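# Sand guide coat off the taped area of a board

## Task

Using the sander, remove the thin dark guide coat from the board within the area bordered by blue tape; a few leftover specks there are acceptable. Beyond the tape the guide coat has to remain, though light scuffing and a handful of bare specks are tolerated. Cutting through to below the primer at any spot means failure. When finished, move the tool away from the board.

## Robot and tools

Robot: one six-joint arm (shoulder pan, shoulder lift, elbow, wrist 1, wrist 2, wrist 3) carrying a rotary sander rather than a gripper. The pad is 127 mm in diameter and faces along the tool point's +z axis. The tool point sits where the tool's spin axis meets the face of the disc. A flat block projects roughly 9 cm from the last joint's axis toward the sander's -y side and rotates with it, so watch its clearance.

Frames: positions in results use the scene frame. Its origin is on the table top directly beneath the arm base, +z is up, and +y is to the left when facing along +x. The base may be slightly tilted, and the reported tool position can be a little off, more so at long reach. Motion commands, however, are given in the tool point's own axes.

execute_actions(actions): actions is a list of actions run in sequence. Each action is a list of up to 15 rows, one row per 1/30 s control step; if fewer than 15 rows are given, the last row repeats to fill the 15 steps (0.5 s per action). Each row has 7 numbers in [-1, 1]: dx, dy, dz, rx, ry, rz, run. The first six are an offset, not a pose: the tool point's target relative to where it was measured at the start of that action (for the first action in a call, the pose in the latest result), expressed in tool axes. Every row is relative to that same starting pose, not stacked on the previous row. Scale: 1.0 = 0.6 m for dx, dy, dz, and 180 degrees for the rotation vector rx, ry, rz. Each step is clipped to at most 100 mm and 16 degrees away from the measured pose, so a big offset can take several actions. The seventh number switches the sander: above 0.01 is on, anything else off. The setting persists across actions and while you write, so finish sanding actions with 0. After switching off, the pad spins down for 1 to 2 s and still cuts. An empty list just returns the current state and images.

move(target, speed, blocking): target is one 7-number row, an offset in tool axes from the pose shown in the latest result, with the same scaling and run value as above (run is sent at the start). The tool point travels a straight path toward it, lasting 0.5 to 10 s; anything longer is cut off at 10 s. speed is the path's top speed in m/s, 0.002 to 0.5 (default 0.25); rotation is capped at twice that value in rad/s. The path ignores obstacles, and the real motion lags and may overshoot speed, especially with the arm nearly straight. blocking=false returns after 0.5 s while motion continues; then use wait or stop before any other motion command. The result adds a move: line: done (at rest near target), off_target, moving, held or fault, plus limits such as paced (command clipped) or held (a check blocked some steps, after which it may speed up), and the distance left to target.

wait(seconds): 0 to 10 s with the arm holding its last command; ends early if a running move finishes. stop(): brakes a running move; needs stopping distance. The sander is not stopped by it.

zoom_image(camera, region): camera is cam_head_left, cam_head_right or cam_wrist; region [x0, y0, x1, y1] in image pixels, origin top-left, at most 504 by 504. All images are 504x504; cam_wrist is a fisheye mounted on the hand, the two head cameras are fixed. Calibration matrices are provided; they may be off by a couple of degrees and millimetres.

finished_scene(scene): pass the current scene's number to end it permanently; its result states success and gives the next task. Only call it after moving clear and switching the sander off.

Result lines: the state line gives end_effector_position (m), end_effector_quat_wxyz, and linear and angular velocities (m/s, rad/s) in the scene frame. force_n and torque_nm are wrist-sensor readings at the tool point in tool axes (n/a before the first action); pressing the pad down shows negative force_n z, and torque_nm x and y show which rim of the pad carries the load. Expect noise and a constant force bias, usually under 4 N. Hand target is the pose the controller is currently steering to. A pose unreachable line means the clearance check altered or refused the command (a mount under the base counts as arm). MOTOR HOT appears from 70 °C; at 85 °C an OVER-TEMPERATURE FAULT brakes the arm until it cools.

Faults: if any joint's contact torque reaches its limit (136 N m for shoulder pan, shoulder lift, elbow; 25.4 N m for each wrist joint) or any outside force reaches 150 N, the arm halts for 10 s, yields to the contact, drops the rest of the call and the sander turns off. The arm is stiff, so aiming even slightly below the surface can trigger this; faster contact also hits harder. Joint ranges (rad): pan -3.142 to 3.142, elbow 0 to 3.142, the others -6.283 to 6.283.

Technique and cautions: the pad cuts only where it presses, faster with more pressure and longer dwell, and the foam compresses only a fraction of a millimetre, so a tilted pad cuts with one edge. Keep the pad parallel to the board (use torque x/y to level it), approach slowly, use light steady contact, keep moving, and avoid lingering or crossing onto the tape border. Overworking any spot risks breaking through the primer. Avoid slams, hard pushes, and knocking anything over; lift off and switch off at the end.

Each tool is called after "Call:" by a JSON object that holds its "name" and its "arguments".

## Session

Call:
{"name": "execute_actions", "arguments": {"actions": []}}

Scene clock: 0.00 s.
end_effector_position=(+0.4929, +0.1086, +0.6096) force_n=(-0.7, +2.8, +1.6) torque_nm=(+0.40, +0.21, -0.04) end_effector_quat_wxyz=(+0.082, +0.725, +0.641, -0.239) end_effector_velocity=(+0.000, -0.000, +0.000) end_effector_angular_velocity=(+0.000, -0.001, -0.001)
Joint positions: [-0.339 -1.814  1.65  -1.405 -1.569 -1.911]
Joint velocities: [-0.001  0.    -0.    -0.001  0.001  0.   ]
Hand target: +0.493, +0.109, +0.610; +0.082, +0.725, +0.641, -0.239
camera_calibration (this result's frames):
cam_wrist: T_world_to_cam=[[0.0567408, 0.874347, -0.481972, 0.180954], [0.998259, -0.0574819, 0.0132432, -0.443674], [-0.0161255, -0.481884, -0.876087, 0.70211], [0, 0, 0, 1]] pos_world=[0.443956, 0.154616, 0.7082]

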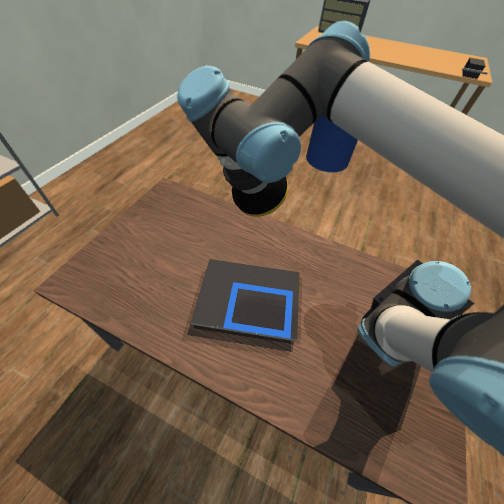

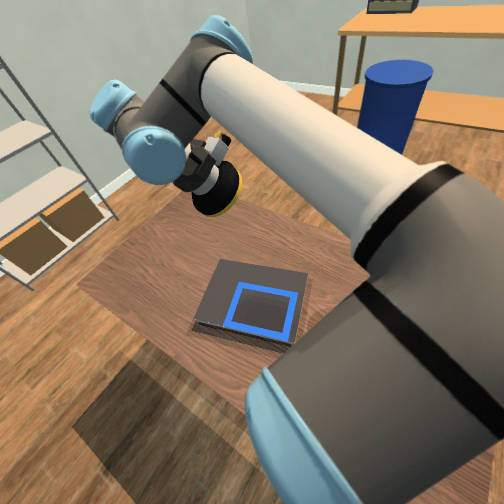

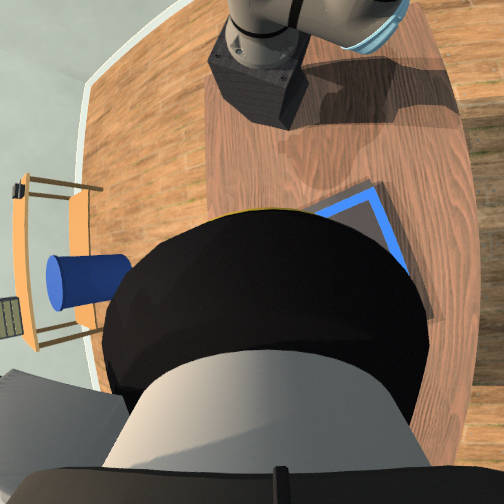

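Call:
{"name": "zoom_image", "arguments": {"camera": "cam_head_left", "region": [180, 250, 320, 350]}}

Call:
{"name": "zoom_image", "arguments": {"camera": "cam_head_right", "region": [180, 250, 320, 350]}}

Region (180, 250, 320, 350) of cam_head_left's 504x504 image, scaled by 3.600, with more detail than that image has; it fills the top 360 rows of this view, and the rest is white.

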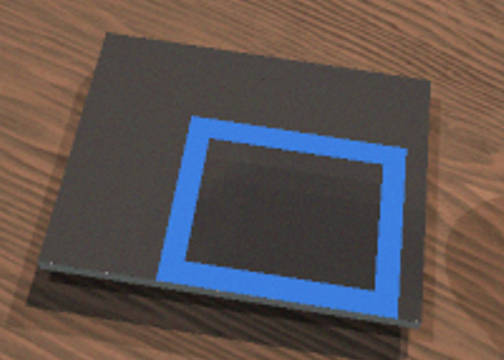

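Region (180, 250, 320, 350) of cam_head_right's 504x504 image, scaled by 3.600, with more detail than that image has; it fills the top 360 rows of this view, and the rest is white.

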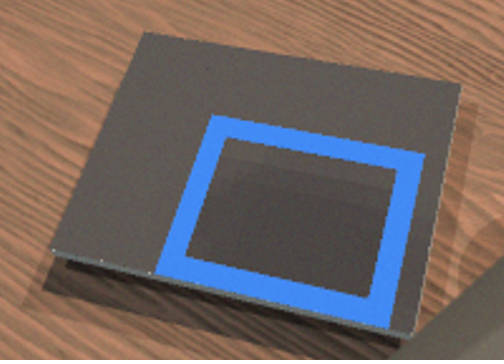

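Call:
{"name": "move", "arguments": {"target": [0.40802,0.10077,0.81410,-0.09292,0.13487,-0.13064,0], "speed": 0.3}}

Scene clock: 13.57 s.
end_effector_position=(+0.4492, +0.1078, +0.0623) force_n=(-2.2, +2.4, -0.3) torque_nm=(+0.37, +0.49, -0.15) end_effector_quat_wxyz=(-0.000, +0.594, +0.804, -0.001) end_effector_velocity=(+0.001, -0.000, -0.002) end_effector_angular_velocity=(+0.002, -0.004, -0.000)
Joint positions: [ 0.019 -0.875  2.3   -3.213 -1.105 -1.921]
Joint velocities: [ 0.001  0.009 -0.004 -0.01   0.002  0.004]
Hand target: +0.449, +0.108, +0.062; -0.000, +0.594, +0.804, -0.000
Off the commanded pose: 0.001 m, 0 deg.
move: done
camera_calibration (this result's frames):
cam_wrist: T_world_to_cam=[[-0.291654, 0.955882, -0.0350415, 0.0402001], [0.929293, 0.29184, 0.226373, -0.412835], [0.226613, 0.0334589, -0.97341, 0.0629667], [0, 0, 0, 1]] pos_world=[0.3811, 0.0799486, 0.156156]

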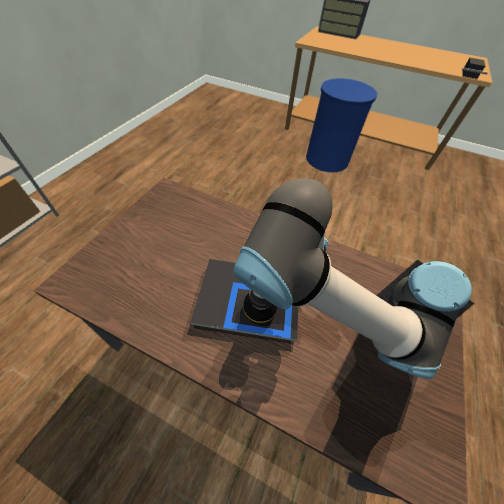

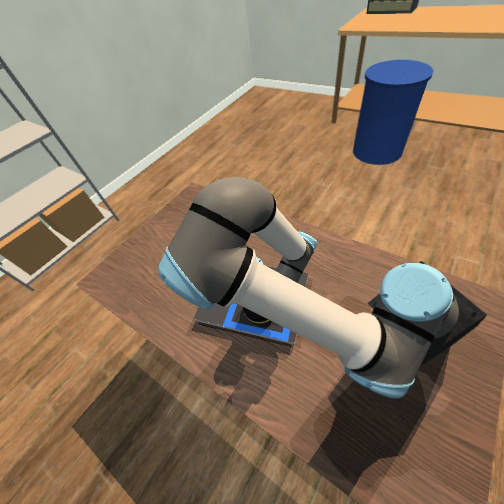

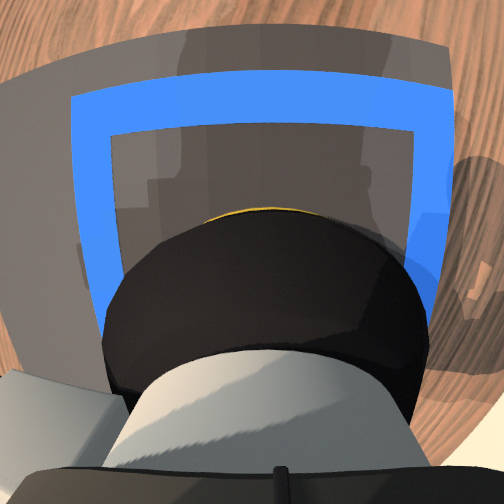

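Call:
{"name": "zoom_image", "arguments": {"camera": "cam_wrist", "region": [60, 80, 160, 180]}}

Call:
{"name": "zoom_image", "arguments": {"camera": "cam_wrist", "region": [370, 70, 470, 170]}}

Call:
{"name": "zoom_image", "arguments": {"camera": "cam_wrist", "region": [80, 190, 450, 504]}}

Region (60, 80, 160, 180) of cam_wrist's 504x504 image, scaled by 5.040, with more detail than that image has.

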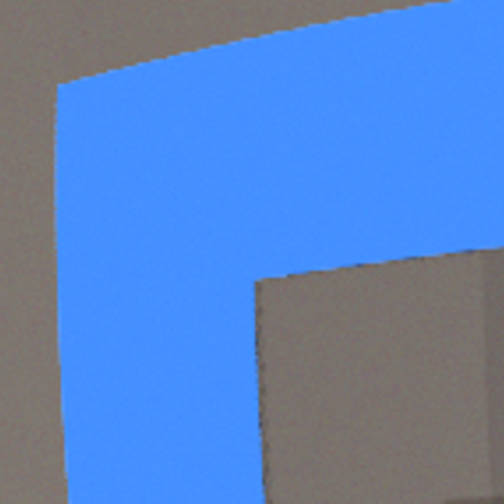

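Region (370, 70, 470, 170) of cam_wrist's 504x504 image, scaled by 5.040, with more detail than that image has.

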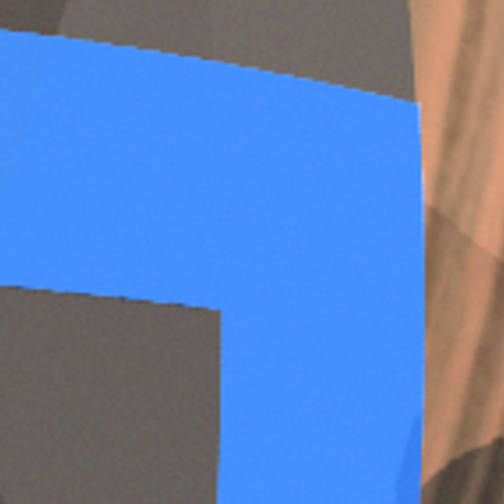

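Region (80, 190, 450, 504) of cam_wrist's 504x504 image, scaled by 1.362, with more detail than that image has; it fills the top 428 rows of this view, and the rest is white.

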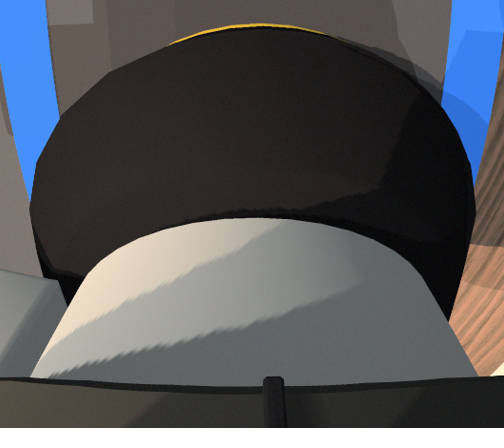

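Call:
{"name": "move", "arguments": {"target": [-0.0567,-0.0974,0.0292,-0.00015,0.00069,-0.0033,0], "speed": 0.14}}

Call:
{"name": "execute_actions", "arguments": {"actions": [[[0,0,0.002,0,0,0,0]]]}}

Scene clock: 28.00 s.
end_effector_position=(+0.4036, +0.0584, +0.0450) force_n=(-1.9, +1.5, -0.7) torque_nm=(+0.20, +0.26, -0.16) end_effector_quat_wxyz=(-0.001, +0.590, +0.807, +0.000) end_effector_velocity=(-0.002, -0.002, -0.001) end_effector_angular_velocity=(+0.001, -0.001, +0.000)
Joint positions: [-0.082 -0.741  2.388 -3.384 -1.083 -2.042]
Joint velocities: [-0.005  0.007  0.003 -0.008  0.002 -0.006]
Hand target: +0.403, +0.058, +0.045; -0.001, +0.590, +0.807, +0.000
Off the commanded pose: 0.000 m, 0 deg.
move: done
camera_calibration (this result's frames):
cam_wrist: T_world_to_cam=[[-0.301441, 0.952921, -0.0327879, 0.0775452], [0.926296, 0.300825, 0.226893, -0.351444], [0.226074, 0.0380233, -0.973368, 0.0580705], [0, 0, 0, 1]] pos_world=[0.335788, 0.0296206, 0.138807]

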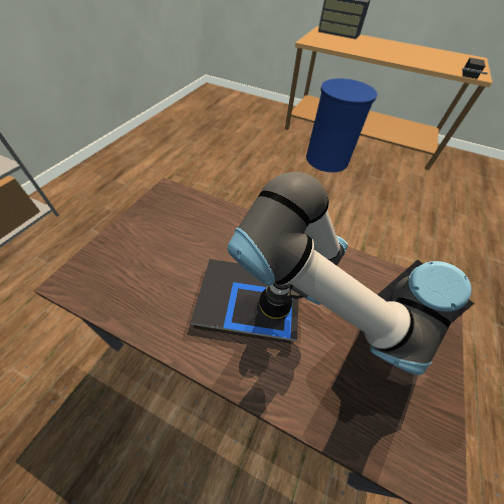

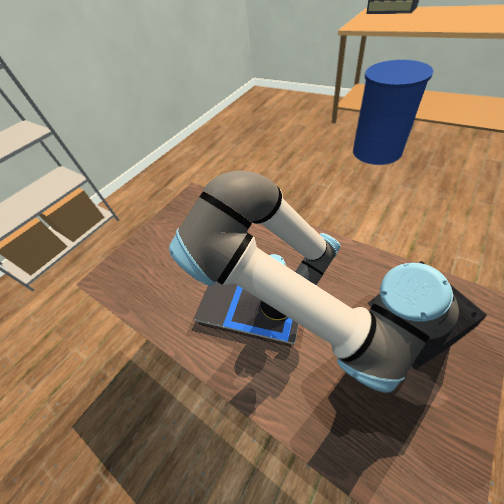

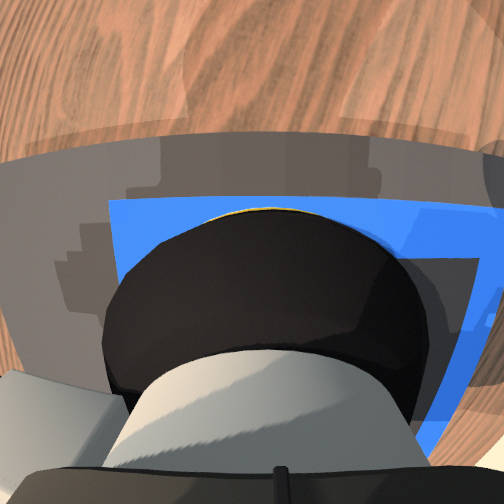

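Scene clock: 28.50 s.
end_effector_position=(+0.4036, +0.0584, +0.0438) force_n=(-1.7, +1.3, +1.5) torque_nm=(+0.29, +0.36, -0.16) end_effector_quat_wxyz=(-0.001, +0.590, +0.807, +0.000) end_effector_velocity=(-0.000, +0.000, -0.000) end_effector_angular_velocity=(-0.000, +0.001, +0.000)
Joint positions: [-0.08  -0.738  2.386 -3.387 -1.084 -2.041]
Joint velocities: [ 0.001  0.001 -0.001  0.    -0.001  0.001]
Hand target: +0.404, +0.058, +0.044; -0.001, +0.590, +0.807, +0.000
Off the commanded pose: 0.000 m, 0 deg.
camera_calibration (this result's frames):
cam_wrist: T_world_to_cam=[[-0.301422, 0.952928, -0.0327658, 0.0774951], [0.926306, 0.300802, 0.226882, -0.351167], [0.226058, 0.038036, -0.973371, 0.0569415], [0, 0, 0, 1]] pos_world=[0.335775, 0.0296188, 0.137638]

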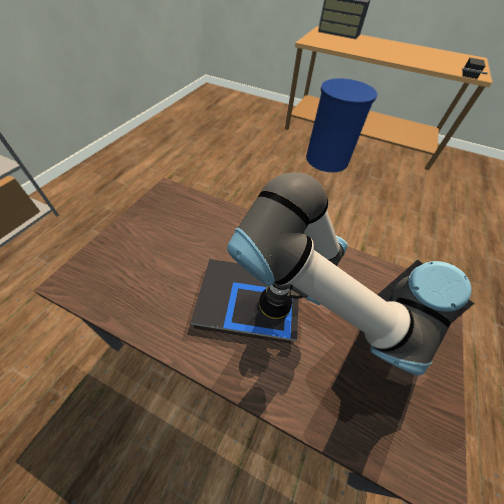

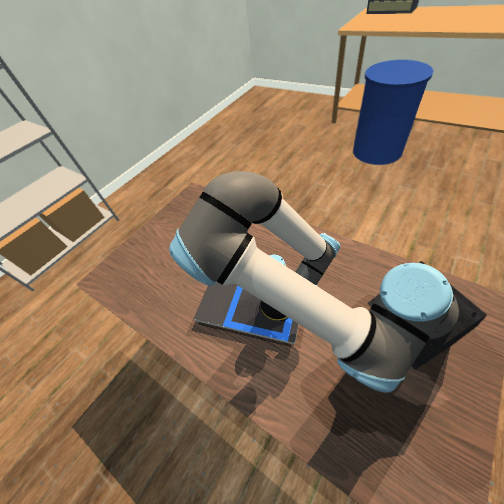

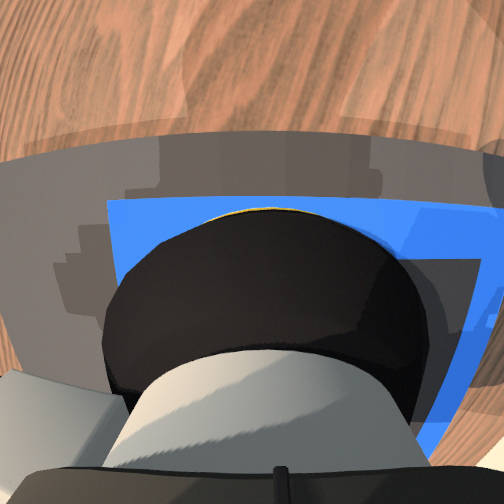

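Call:
{"name": "execute_actions", "arguments": {"actions": [[[0,0,0.0022,0,0,0,0]]]}}

Scene clock: 29.93 s.
end_effector_position=(+0.4036, +0.0584, +0.0426) force_n=(-2.0, -1.1, -19.7) torque_nm=(+0.39, +0.61, -0.16) end_effector_quat_wxyz=(-0.001, +0.590, +0.807, +0.000) end_effector_velocity=(-0.000, +0.000, -0.000) end_effector_angular_velocity=(-0.000, +0.001, +0.001)
Joint positions: [-0.079 -0.734  2.384 -3.389 -1.084 -2.039]
Joint velocities: [ 0.001  0.001 -0.     0.    -0.     0.   ]
Hand target: +0.404, +0.058, +0.043; -0.001, +0.590, +0.807, +0.000
Off the commanded pose: 0.000 m, 0 deg.
camera_calibration (this result's frames):
cam_wrist: T_world_to_cam=[[-0.301426, 0.952926, -0.0327851, 0.0774591], [0.926297, 0.30081, 0.226907, -0.350884], [0.226087, 0.0380268, -0.973365, 0.0556891], [0, 0, 0, 1]] pos_world=[0.335781, 0.029619, 0.136363]

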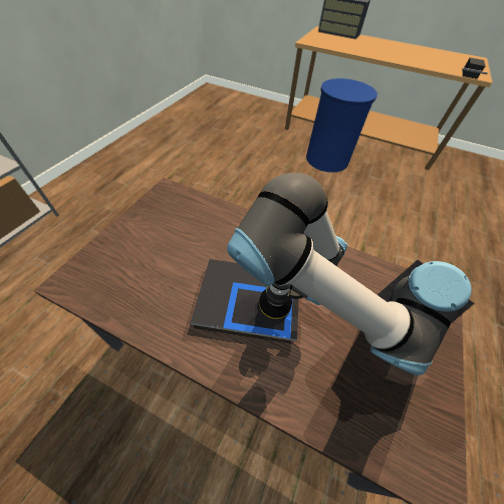

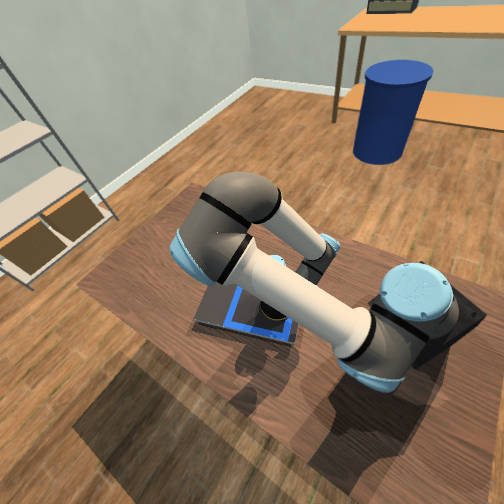

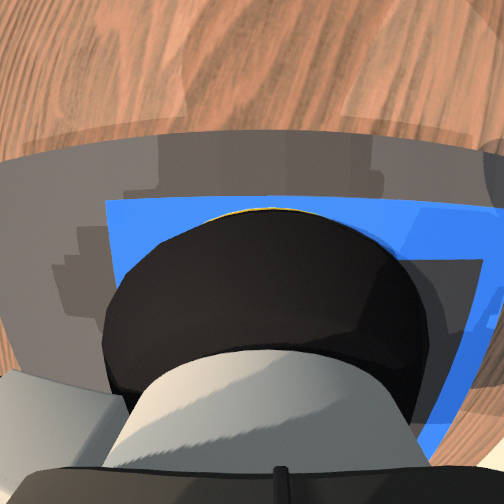

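Call:
{"name": "execute_actions", "arguments": {"actions": []}}

Scene clock: 30.83 s.
end_effector_position=(+0.4036, +0.0584, +0.0425) force_n=(+1.7, -0.5, -23.2) torque_nm=(+0.46, +0.07, -0.15) end_effector_quat_wxyz=(-0.001, +0.590, +0.807, +0.000) end_effector_velocity=(-0.000, +0.000, -0.000) end_effector_angular_velocity=(+0.001, +0.001, -0.000)
Joint positions: [-0.079 -0.734  2.384 -3.389 -1.084 -2.039]
Joint velocities: [ 0.    -0.    -0.     0.001  0.     0.   ]
Hand target: +0.404, +0.058, +0.043; -0.001, +0.590, +0.807, +0.000
Off the commanded pose: 0.000 m, 0 deg.
camera_calibration (this result's frames):
cam_wrist: T_world_to_cam=[[-0.301423, 0.952927, -0.0327672, 0.0774526], [0.926306, 0.300804, 0.226878, -0.350867], [0.226055, 0.0380338, -0.973372, 0.055659], [0, 0, 0, 1]] pos_world=[0.335775, 0.0296184, 0.136319]

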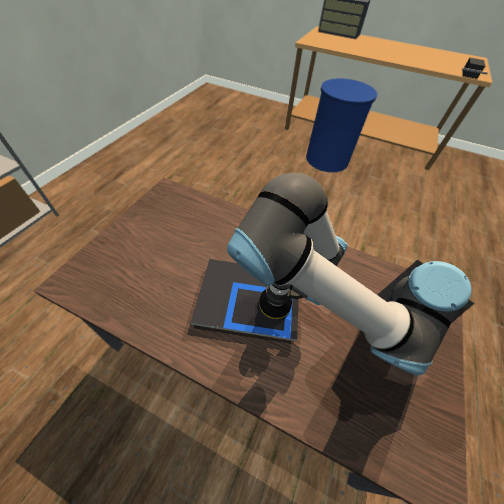

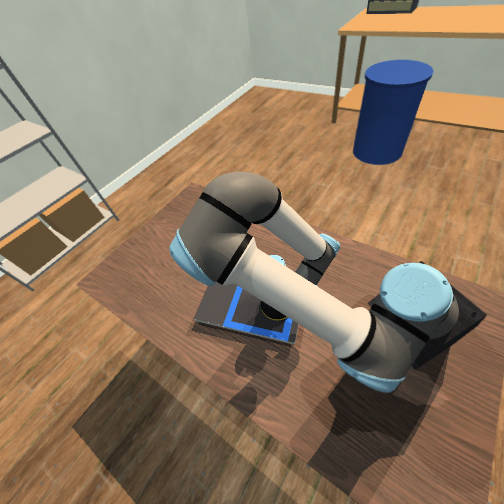

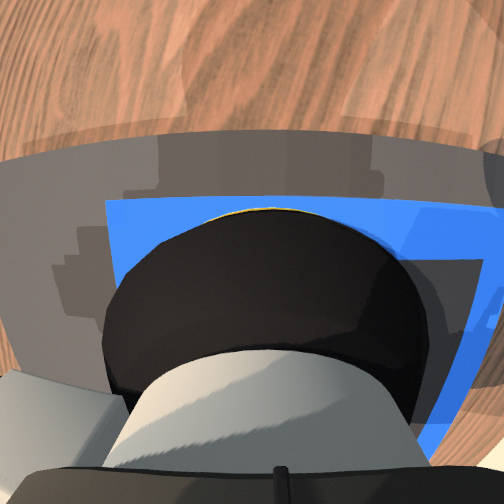

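Call:
{"name": "execute_actions", "arguments": {"actions": []}}

Scene clock: 31.33 s.
end_effector_position=(+0.4036, +0.0584, +0.0425) force_n=(-0.1, -0.7, -23.9) torque_nm=(+0.46, +0.22, -0.17) end_effector_quat_wxyz=(-0.001, +0.590, +0.807, +0.000) end_effector_velocity=(-0.000, -0.001, +0.000) end_effector_angular_velocity=(-0.001, +0.000, -0.001)
Joint positions: [-0.079 -0.734  2.384 -3.389 -1.084 -2.039]
Joint velocities: [-0.001  0.    -0.     0.    -0.001 -0.   ]
Hand target: +0.404, +0.058, +0.043; -0.001, +0.590, +0.807, +0.000
Off the commanded pose: 0.000 m, 0 deg.
camera_calibration (this result's frames):
cam_wrist: T_world_to_cam=[[-0.301423, 0.952927, -0.0327669, 0.0774525], [0.926307, 0.300803, 0.226878, -0.350867], [0.226055, 0.0380339, -0.973372, 0.055659], [0, 0, 0, 1]] pos_world=[0.335775, 0.0296184, 0.136319]

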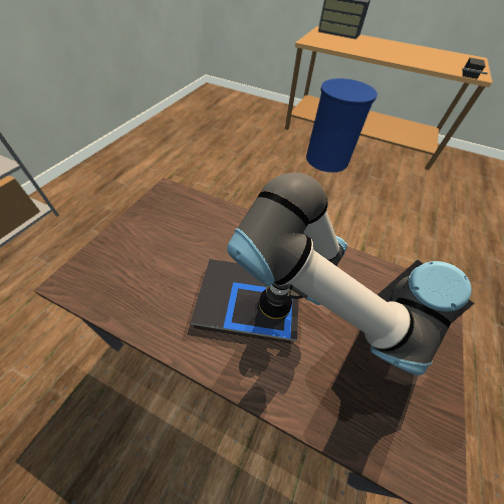

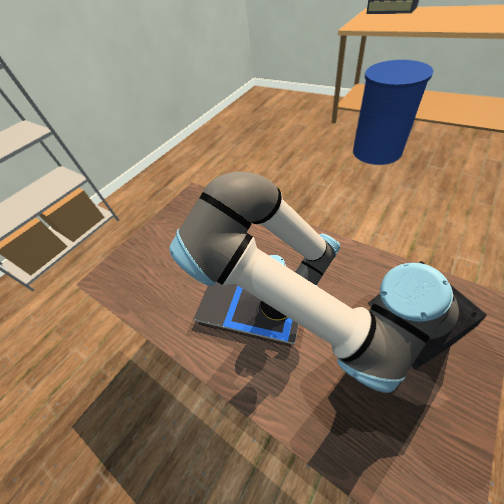

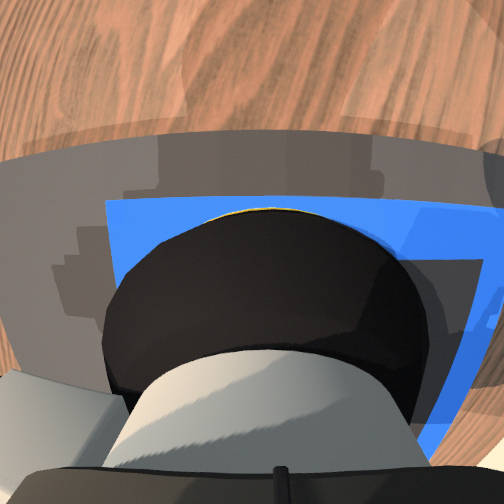

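Call:
{"name": "execute_actions", "arguments": {"actions": [[[0,0,0.00058,-0.00024,0.00054,0,1]]]}}

Call:
{"name": "wait", "arguments": {"seconds": 1.5}}

Call:
{"name": "move", "arguments": {"target": [0,0.1877,0.00008,0.00108,0,0,1], "speed": 0.04}}

Call:
{"name": "wait", "arguments": {"seconds": 1.2}}

Call:
{"name": "move", "arguments": {"target": [0.1067,0,0.00024,0,-0.00127,0,1], "speed": 0.06}}

Call:
{"name": "wait", "arguments": {"seconds": 1.2}}

Call:
{"name": "move", "arguments": {"target": [0,-0.1877,0.00057,-0.00115,0,0,1], "speed": 0.04}}

Call:
{"name": "wait", "arguments": {"seconds": 1.3}}

Call:
{"name": "move", "arguments": {"target": [-0.053,0.413,-0.31,0,0,0,0], "speed": 0.3}}

Scene clock: 47.93 s.
end_effector_position=(+0.4036, +0.0584, +0.0422) force_n=(+0.4, +4.4, -32.8) torque_nm=(+0.31, -0.35, -0.23) end_effector_quat_wxyz=(-0.001, +0.590, +0.807, +0.001) end_effector_velocity=(-0.000, +0.000, -0.000) end_effector_angular_velocity=(+0.001, +0.000, -0.000)
Joint positions: [-0.079 -0.732  2.383 -3.39  -1.082 -2.039]
Joint velocities: [-0.     0.    -0.     0.     0.001  0.   ]
Hand target: +0.404, +0.058, +0.042; -0.002, +0.590, +0.807, +0.001
Off the commanded pose: 0.000 m, 0 deg.
camera_calibration (this result's frames):
cam_wrist: T_world_to_cam=[[-0.301436, 0.952979, -0.0310926, 0.0773648], [0.926247, 0.300408, 0.227643, -0.35079], [0.22628, 0.0398206, -0.973248, 0.0551319], [0, 0, 0, 1]] pos_world=[0.335764, 0.0294578, 0.135918]

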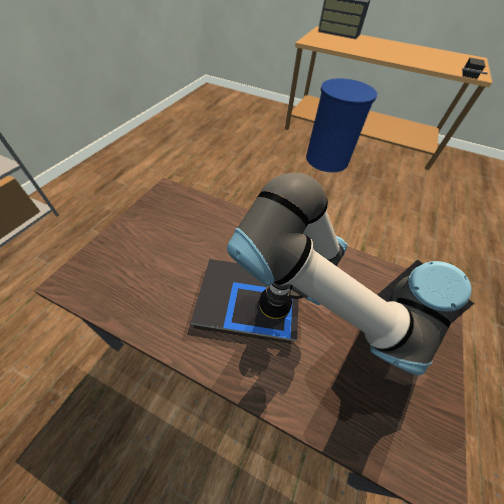

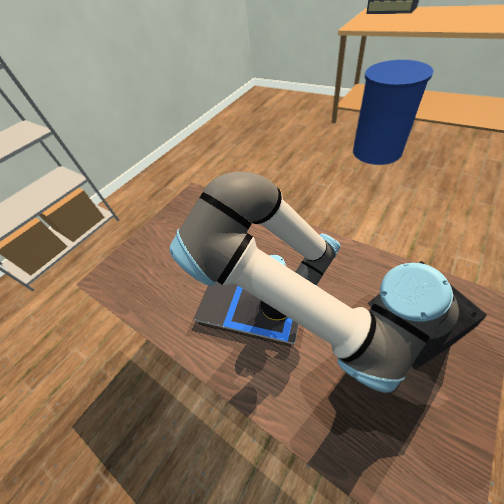

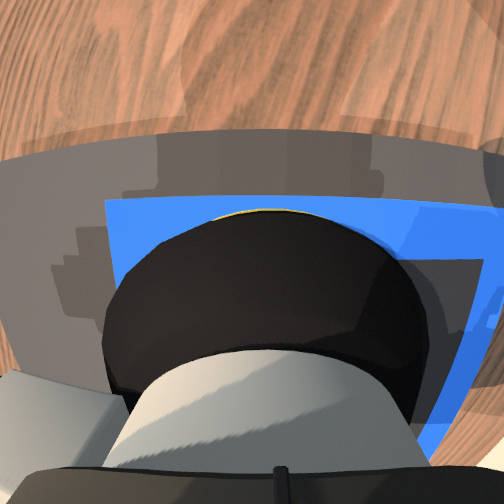

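Scene clock: 49.43 s.
end_effector_position=(+0.4036, +0.0584, +0.0422) force_n=(+0.9, +1.8, -35.0) torque_nm=(-0.11, -0.08, -0.08) end_effector_quat_wxyz=(-0.002, +0.590, +0.807, +0.001) end_effector_velocity=(-0.000, +0.001, -0.000) end_effector_angular_velocity=(+0.001, +0.001, +0.001)
Joint positions: [-0.079 -0.732  2.383 -3.39  -1.082 -2.039]
Joint velocities: [ 0.001 -0.     0.     0.     0.001 -0.   ]
Hand target: +0.404, +0.058, +0.042; -0.002, +0.590, +0.807, +0.001
Off the commanded pose: 0.000 m, 0 deg.
wait: 1.50 s; no rest ("run" is on)
camera_calibration (this result's frames):
cam_wrist: T_world_to_cam=[[-0.301416, 0.952987, -0.0310541, 0.0773599], [0.926257, 0.30038, 0.227638, -0.350781], [0.226264, 0.0398497, -0.97325, 0.0551245], [0, 0, 0, 1]] pos_world=[0.335758, 0.0294478, 0.135903]

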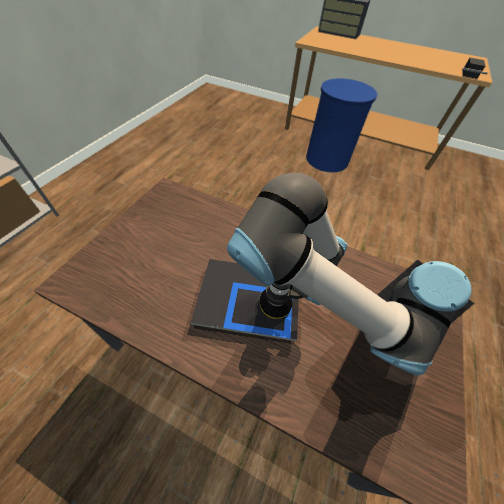

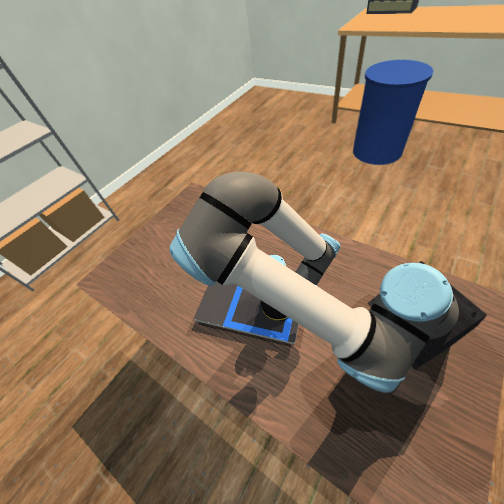

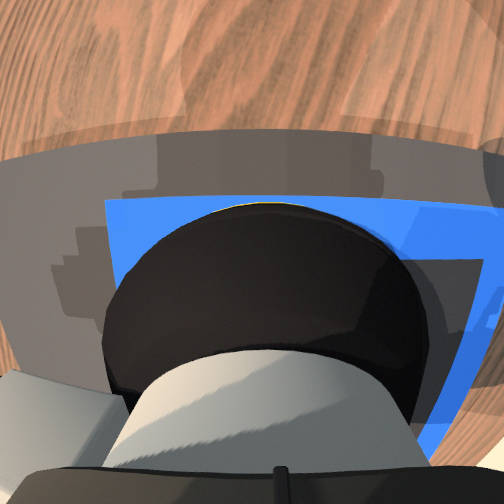

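Scene clock: 52.63 s.
end_effector_position=(+0.5106, +0.0924, +0.0421) force_n=(-0.6, +0.7, -39.9) torque_nm=(+0.64, +0.11, -0.42) end_effector_quat_wxyz=(-0.002, +0.590, +0.807, -0.000) end_effector_velocity=(+0.002, +0.001, -0.000) end_effector_angular_velocity=(-0.000, +0.001, +0.001)
Joint positions: [ 0.014 -0.81   2.117 -3.089 -1.101 -1.938]
Joint velocities: [ 0.002 -0.    -0.006  0.006 -0.001  0.001]
Hand target: +0.511, +0.092, +0.042; -0.003, +0.590, +0.807, -0.000
Off the commanded pose: 0.000 m, 0 deg.
move: done
camera_calibration (this result's frames):
cam_wrist: T_world_to_cam=[[-0.301569, 0.952934, -0.0311961, 0.0772526], [0.92699, 0.300699, 0.224208, -0.460354], [0.223036, 0.0386956, -0.974042, 0.0313297], [0, 0, 0, 1]] pos_world=[0.443054, 0.063599, 0.136142]

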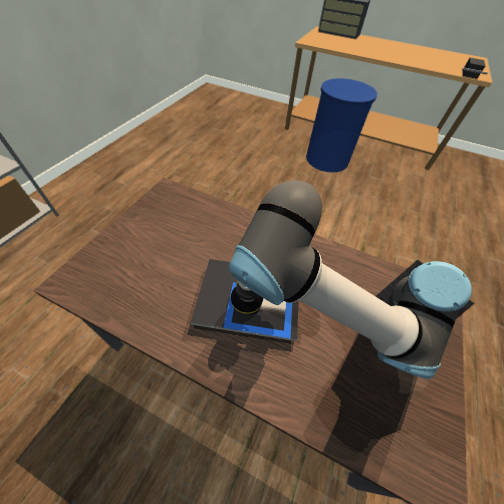

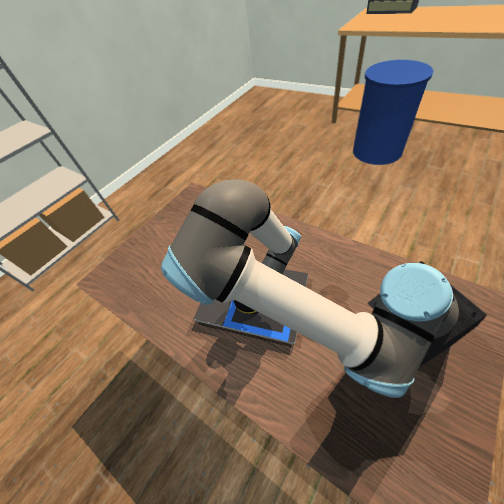

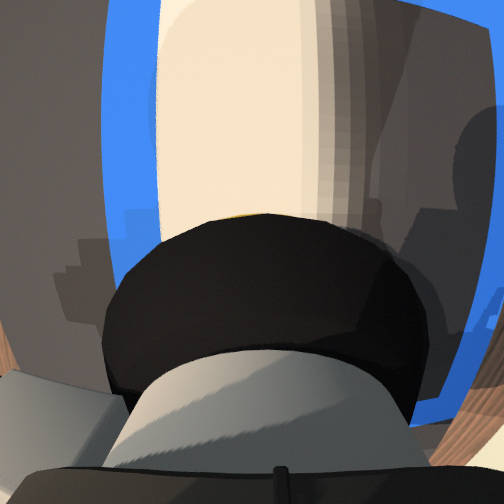

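Scene clock: 53.83 s.
end_effector_position=(+0.5108, +0.0925, +0.0421) force_n=(-1.0, +0.1, -35.7) torque_nm=(-0.17, +0.37, -0.23) end_effector_quat_wxyz=(-0.003, +0.590, +0.807, -0.000) end_effector_velocity=(+0.000, -0.000, +0.000) end_effector_angular_velocity=(-0.001, -0.000, -0.000)
Joint positions: [ 0.014 -0.81   2.116 -3.088 -1.101 -1.938]
Joint velocities: [-0.001  0.    -0.     0.    -0.001 -0.   ]
Hand target: +0.511, +0.092, +0.042; -0.003, +0.590, +0.807, -0.000
Off the commanded pose: 0.000 m, 0 deg.
wait: 1.20 s; no rest ("run" is on)
camera_calibration (this result's frames):
cam_wrist: T_world_to_cam=[[-0.301559, 0.952938, -0.031165, 0.0772447], [0.927013, 0.300685, 0.224132, -0.460629], [0.222954, 0.0386986, -0.97406, 0.0312895], [0, 0, 0, 1]] pos_world=[0.443326, 0.0636841, 0.136127]

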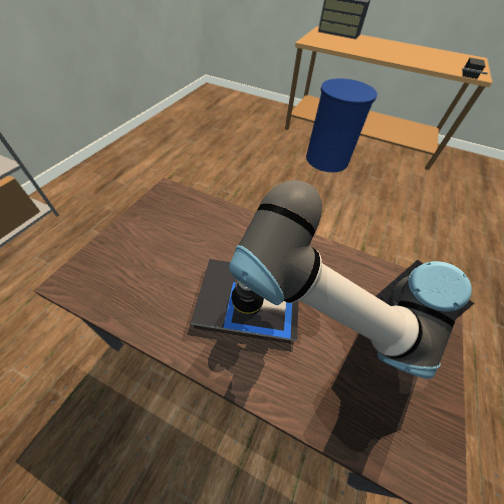

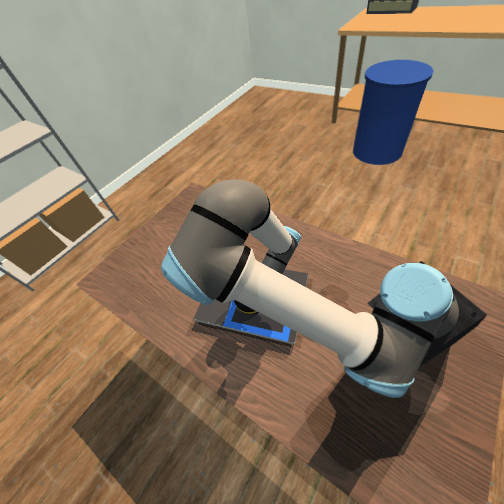

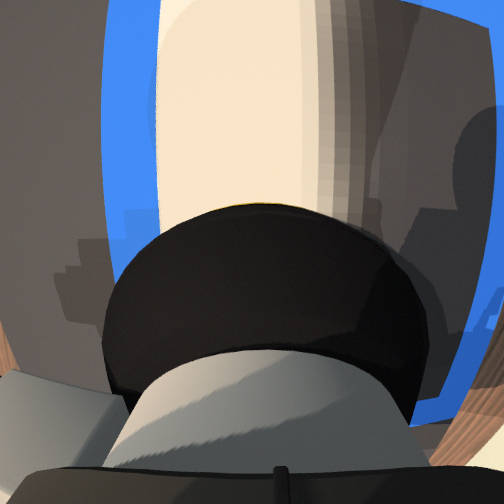

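Scene clock: 55.33 s.
end_effector_position=(+0.4914, +0.1531, +0.0421) force_n=(-3.7, +1.1, -42.6) torque_nm=(+0.61, +0.68, -0.22) end_effector_quat_wxyz=(-0.001, +0.590, +0.807, -0.002) end_effector_velocity=(-0.001, +0.003, -0.000) end_effector_angular_velocity=(-0.000, +0.001, -0.000)
Joint positions: [ 0.128 -0.861  2.148 -3.125 -1.132 -1.815]
Joint velocities: [ 0.006 -0.002  0.001  0.    -0.002  0.006]
Hand target: +0.491, +0.153, +0.042; -0.001, +0.590, +0.807, -0.002
Off the commanded pose: 0.000 m, 0 deg.
move: done
camera_calibration (this result's frames):
cam_wrist: T_world_to_cam=[[-0.301608, 0.952781, -0.0352363, 0.0138461], [0.926765, 0.301651, 0.223861, -0.46088], [0.223919, 0.0348623, -0.973984, 0.0333576], [0, 0, 0, 1]] pos_world=[0.423834, 0.12467, 0.136151]

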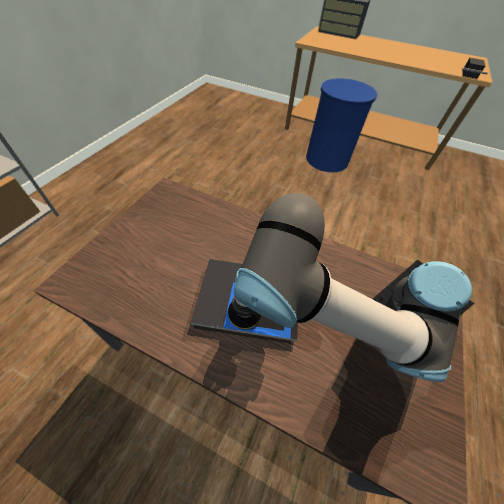

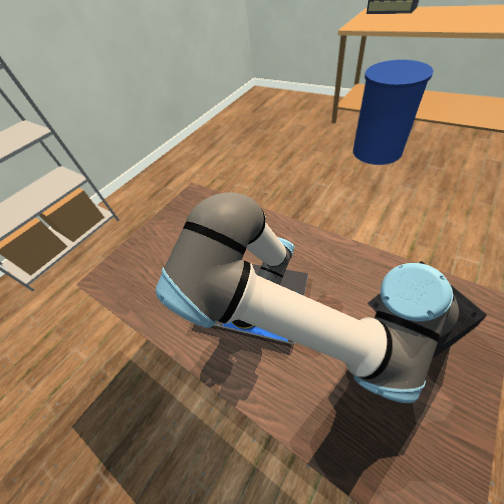

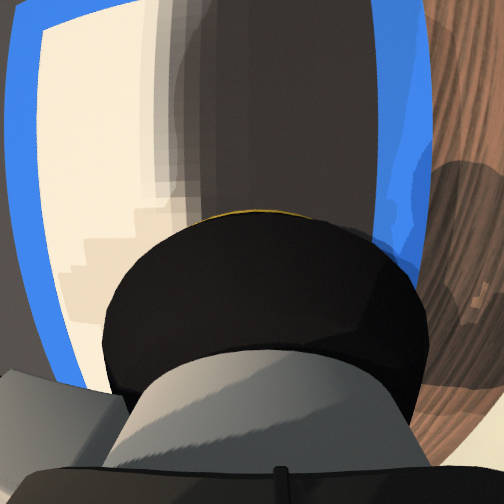

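Scene clock: 56.53 s.
end_effector_position=(+0.4914, +0.1534, +0.0421) force_n=(-1.1, +3.8, -37.9) torque_nm=(+0.42, +0.05, -0.32) end_effector_quat_wxyz=(-0.001, +0.590, +0.807, -0.002) end_effector_velocity=(+0.000, -0.000, +0.000) end_effector_angular_velocity=(+0.000, +0.000, -0.000)
Joint positions: [ 0.128 -0.861  2.148 -3.125 -1.132 -1.814]
Joint velocities: [-0.    -0.     0.     0.001  0.    -0.   ]
Hand target: +0.491, +0.153, +0.042; -0.001, +0.590, +0.807, -0.002
Off the commanded pose: 0.000 m, 0 deg.
wait: 1.20 s; no rest ("run" is on)
camera_calibration (this result's frames):
cam_wrist: T_world_to_cam=[[-0.301587, 0.952785, -0.035298, 0.0135256], [0.926766, 0.301645, 0.223865, -0.460888], [0.223943, 0.0348019, -0.973981, 0.0333671], [0, 0, 0, 1]] pos_world=[0.423742, 0.124976, 0.136153]

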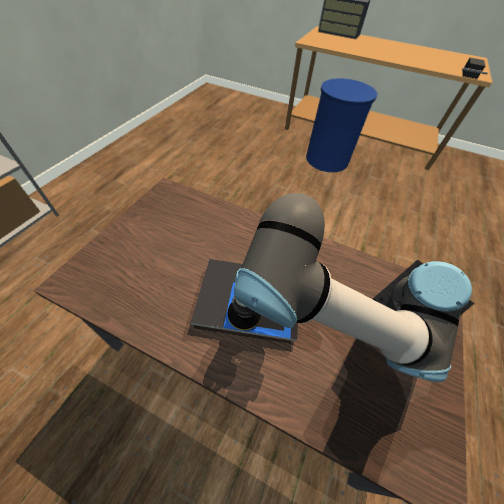

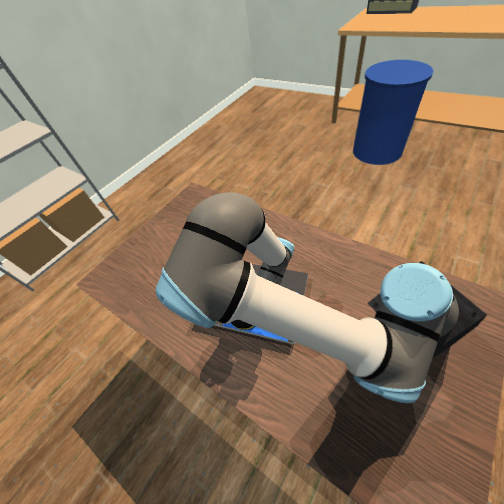

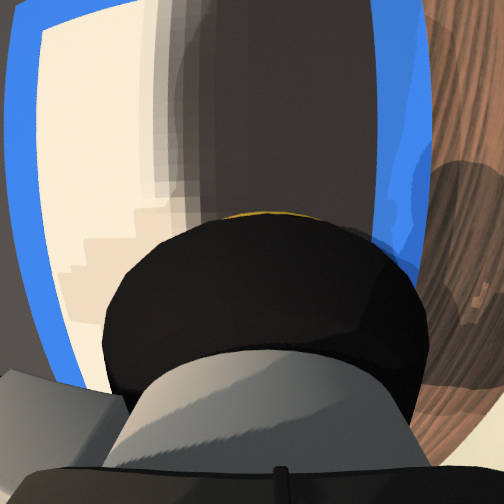

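Scene clock: 59.73 s.
end_effector_position=(+0.3844, +0.1194, +0.0421) force_n=(-2.0, -0.1, -44.1) torque_nm=(+0.65, +0.50, -0.31) end_effector_quat_wxyz=(+0.000, +0.590, +0.807, -0.000) end_effector_velocity=(-0.002, -0.001, +0.000) end_effector_angular_velocity=(-0.000, -0.000, -0.001)
Joint positions: [ 0.063 -0.781  2.419 -3.45  -1.115 -1.883]
Joint velocities: [-0.003  0.004  0.006 -0.009  0.    -0.002]
Hand target: +0.384, +0.119, +0.042; +0.000, +0.590, +0.807, -0.000
Off the commanded pose: 0.000 m, 0 deg.
move: done
camera_calibration (this result's frames):
cam_wrist: T_world_to_cam=[[-0.301441, 0.952836, -0.0351791, 0.0136289], [0.925995, 0.301346, 0.227429, -0.351296], [0.227304, 0.0359807, -0.973159, 0.0570888], [0, 0, 0, 1]] pos_world=[0.31643, 0.0908213, 0.135931]

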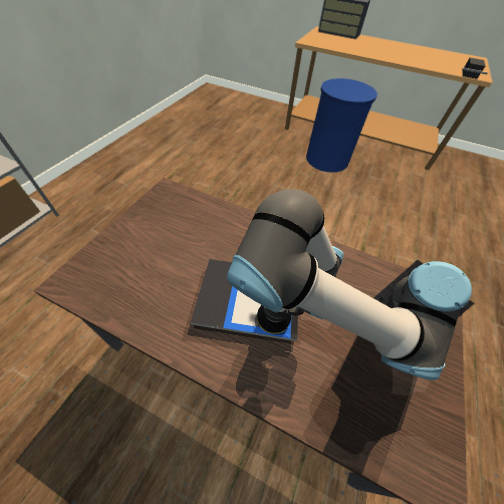

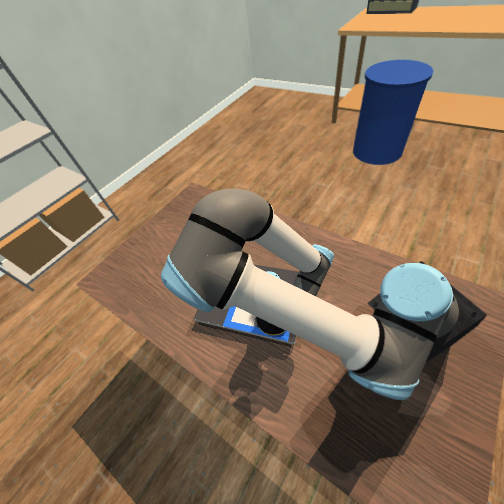

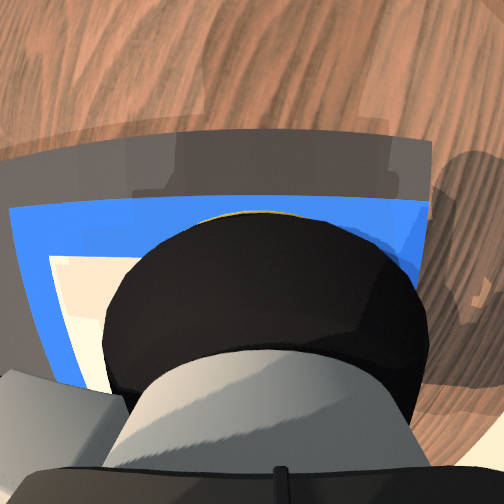

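Scene clock: 61.03 s.
end_effector_position=(+0.3841, +0.1193, +0.0421) force_n=(-5.1, +1.8, -43.7) torque_nm=(+0.73, +1.02, -0.44) end_effector_quat_wxyz=(+0.000, +0.590, +0.807, -0.000) end_effector_velocity=(-0.000, +0.000, -0.000) end_effector_angular_velocity=(-0.000, +0.001, +0.000)
Joint positions: [ 0.063 -0.78   2.42  -3.451 -1.115 -1.883]
Joint velocities: [ 0.001 -0.    -0.     0.001 -0.     0.   ]
Hand target: +0.384, +0.119, +0.042; +0.000, +0.590, +0.807, -0.000
Off the commanded pose: 0.000 m, 0 deg.
wait: 1.30 s; no rest ("run" is on)
camera_calibration (this result's frames):
cam_wrist: T_world_to_cam=[[-0.301441, 0.952835, -0.0351944, 0.0136421], [0.925974, 0.301347, 0.227512, -0.351005], [0.227387, 0.0359924, -0.973139, 0.0571176], [0, 0, 0, 1]] pos_world=[0.316146, 0.0907198, 0.135921]

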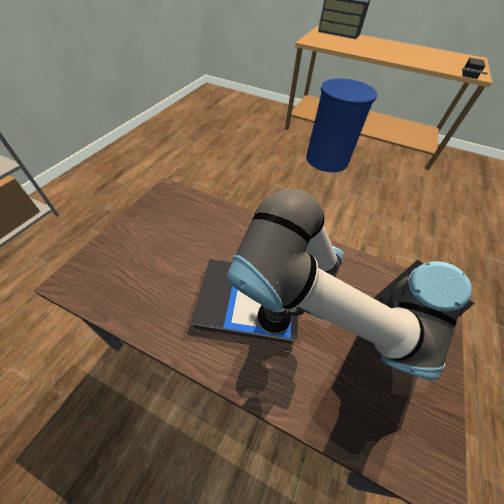

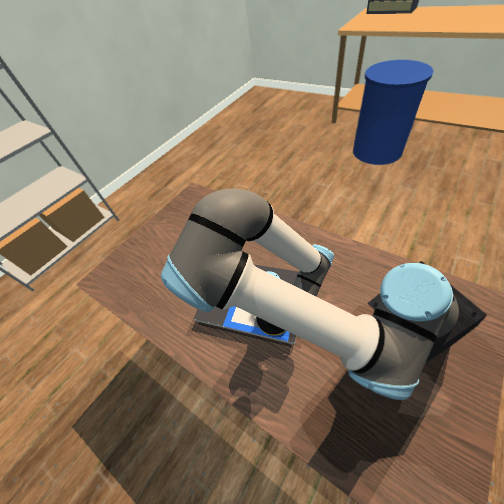

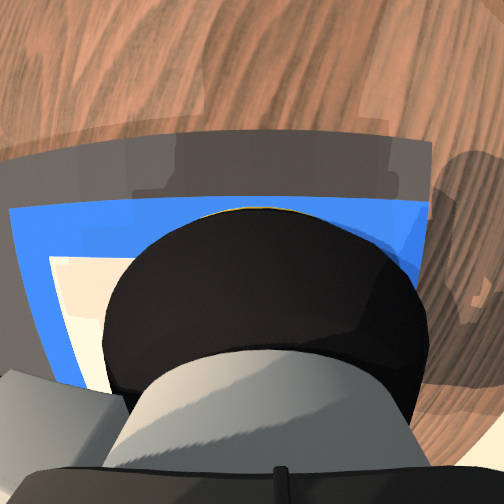

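Scene clock: 62.77 s.
end_effector_position=(+0.6293, +0.1645, +0.2281) force_n=(-2.0, +2.2, +1.4) torque_nm=(+0.37, +0.38, -0.08) end_effector_quat_wxyz=(+0.000, +0.590, +0.807, +0.000) end_effector_velocity=(+0.002, +0.000, +0.001) end_effector_angular_velocity=(-0.000, +0.004, +0.001)
Joint positions: [-0.01  -1.202  1.877 -2.452 -1.098 -1.961]
Joint velocities: [ 0.     0.002 -0.011  0.013 -0.001 -0.002]
Hand target: +0.630, +0.165, +0.228; +0.000, +0.590, +0.807, -0.000
Off the commanded pose: 0.001 m, 0 deg.
move: done
camera_calibration (this result's frames):
cam_wrist: T_world_to_cam=[[-0.30138, 0.952852, -0.035266, 0.0509864], [0.925845, 0.301281, 0.228124, -0.634094], [0.227993, 0.0361012, -0.972993, 0.180259], [0, 0, 0, 1]] pos_world=[0.561341, 0.135951, 0.321841]

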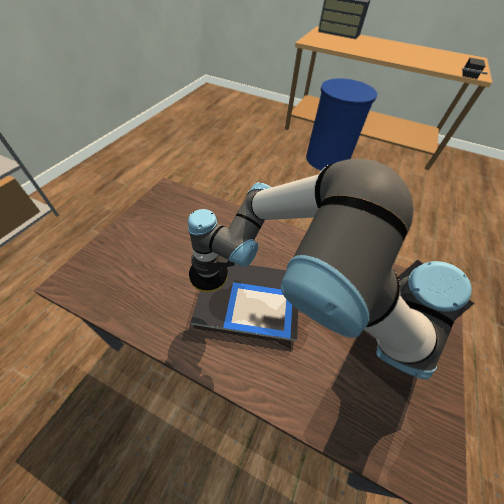

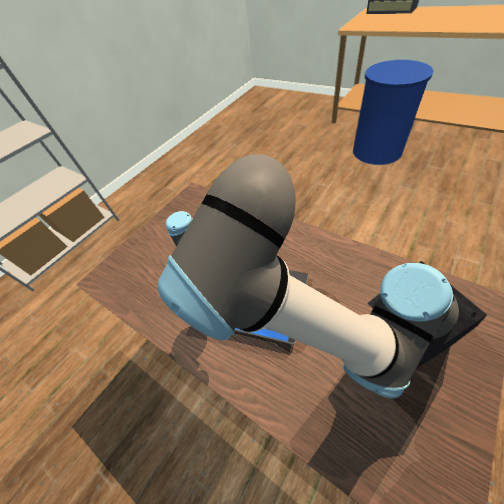

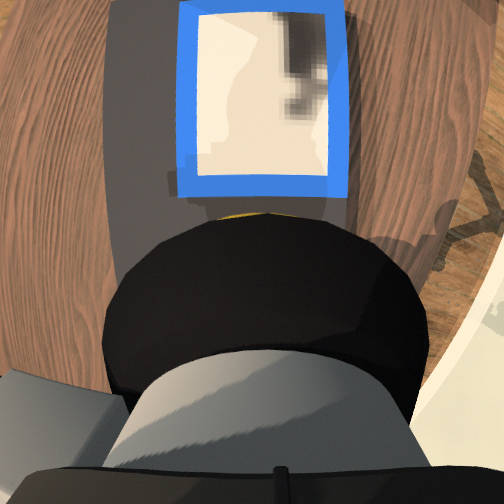

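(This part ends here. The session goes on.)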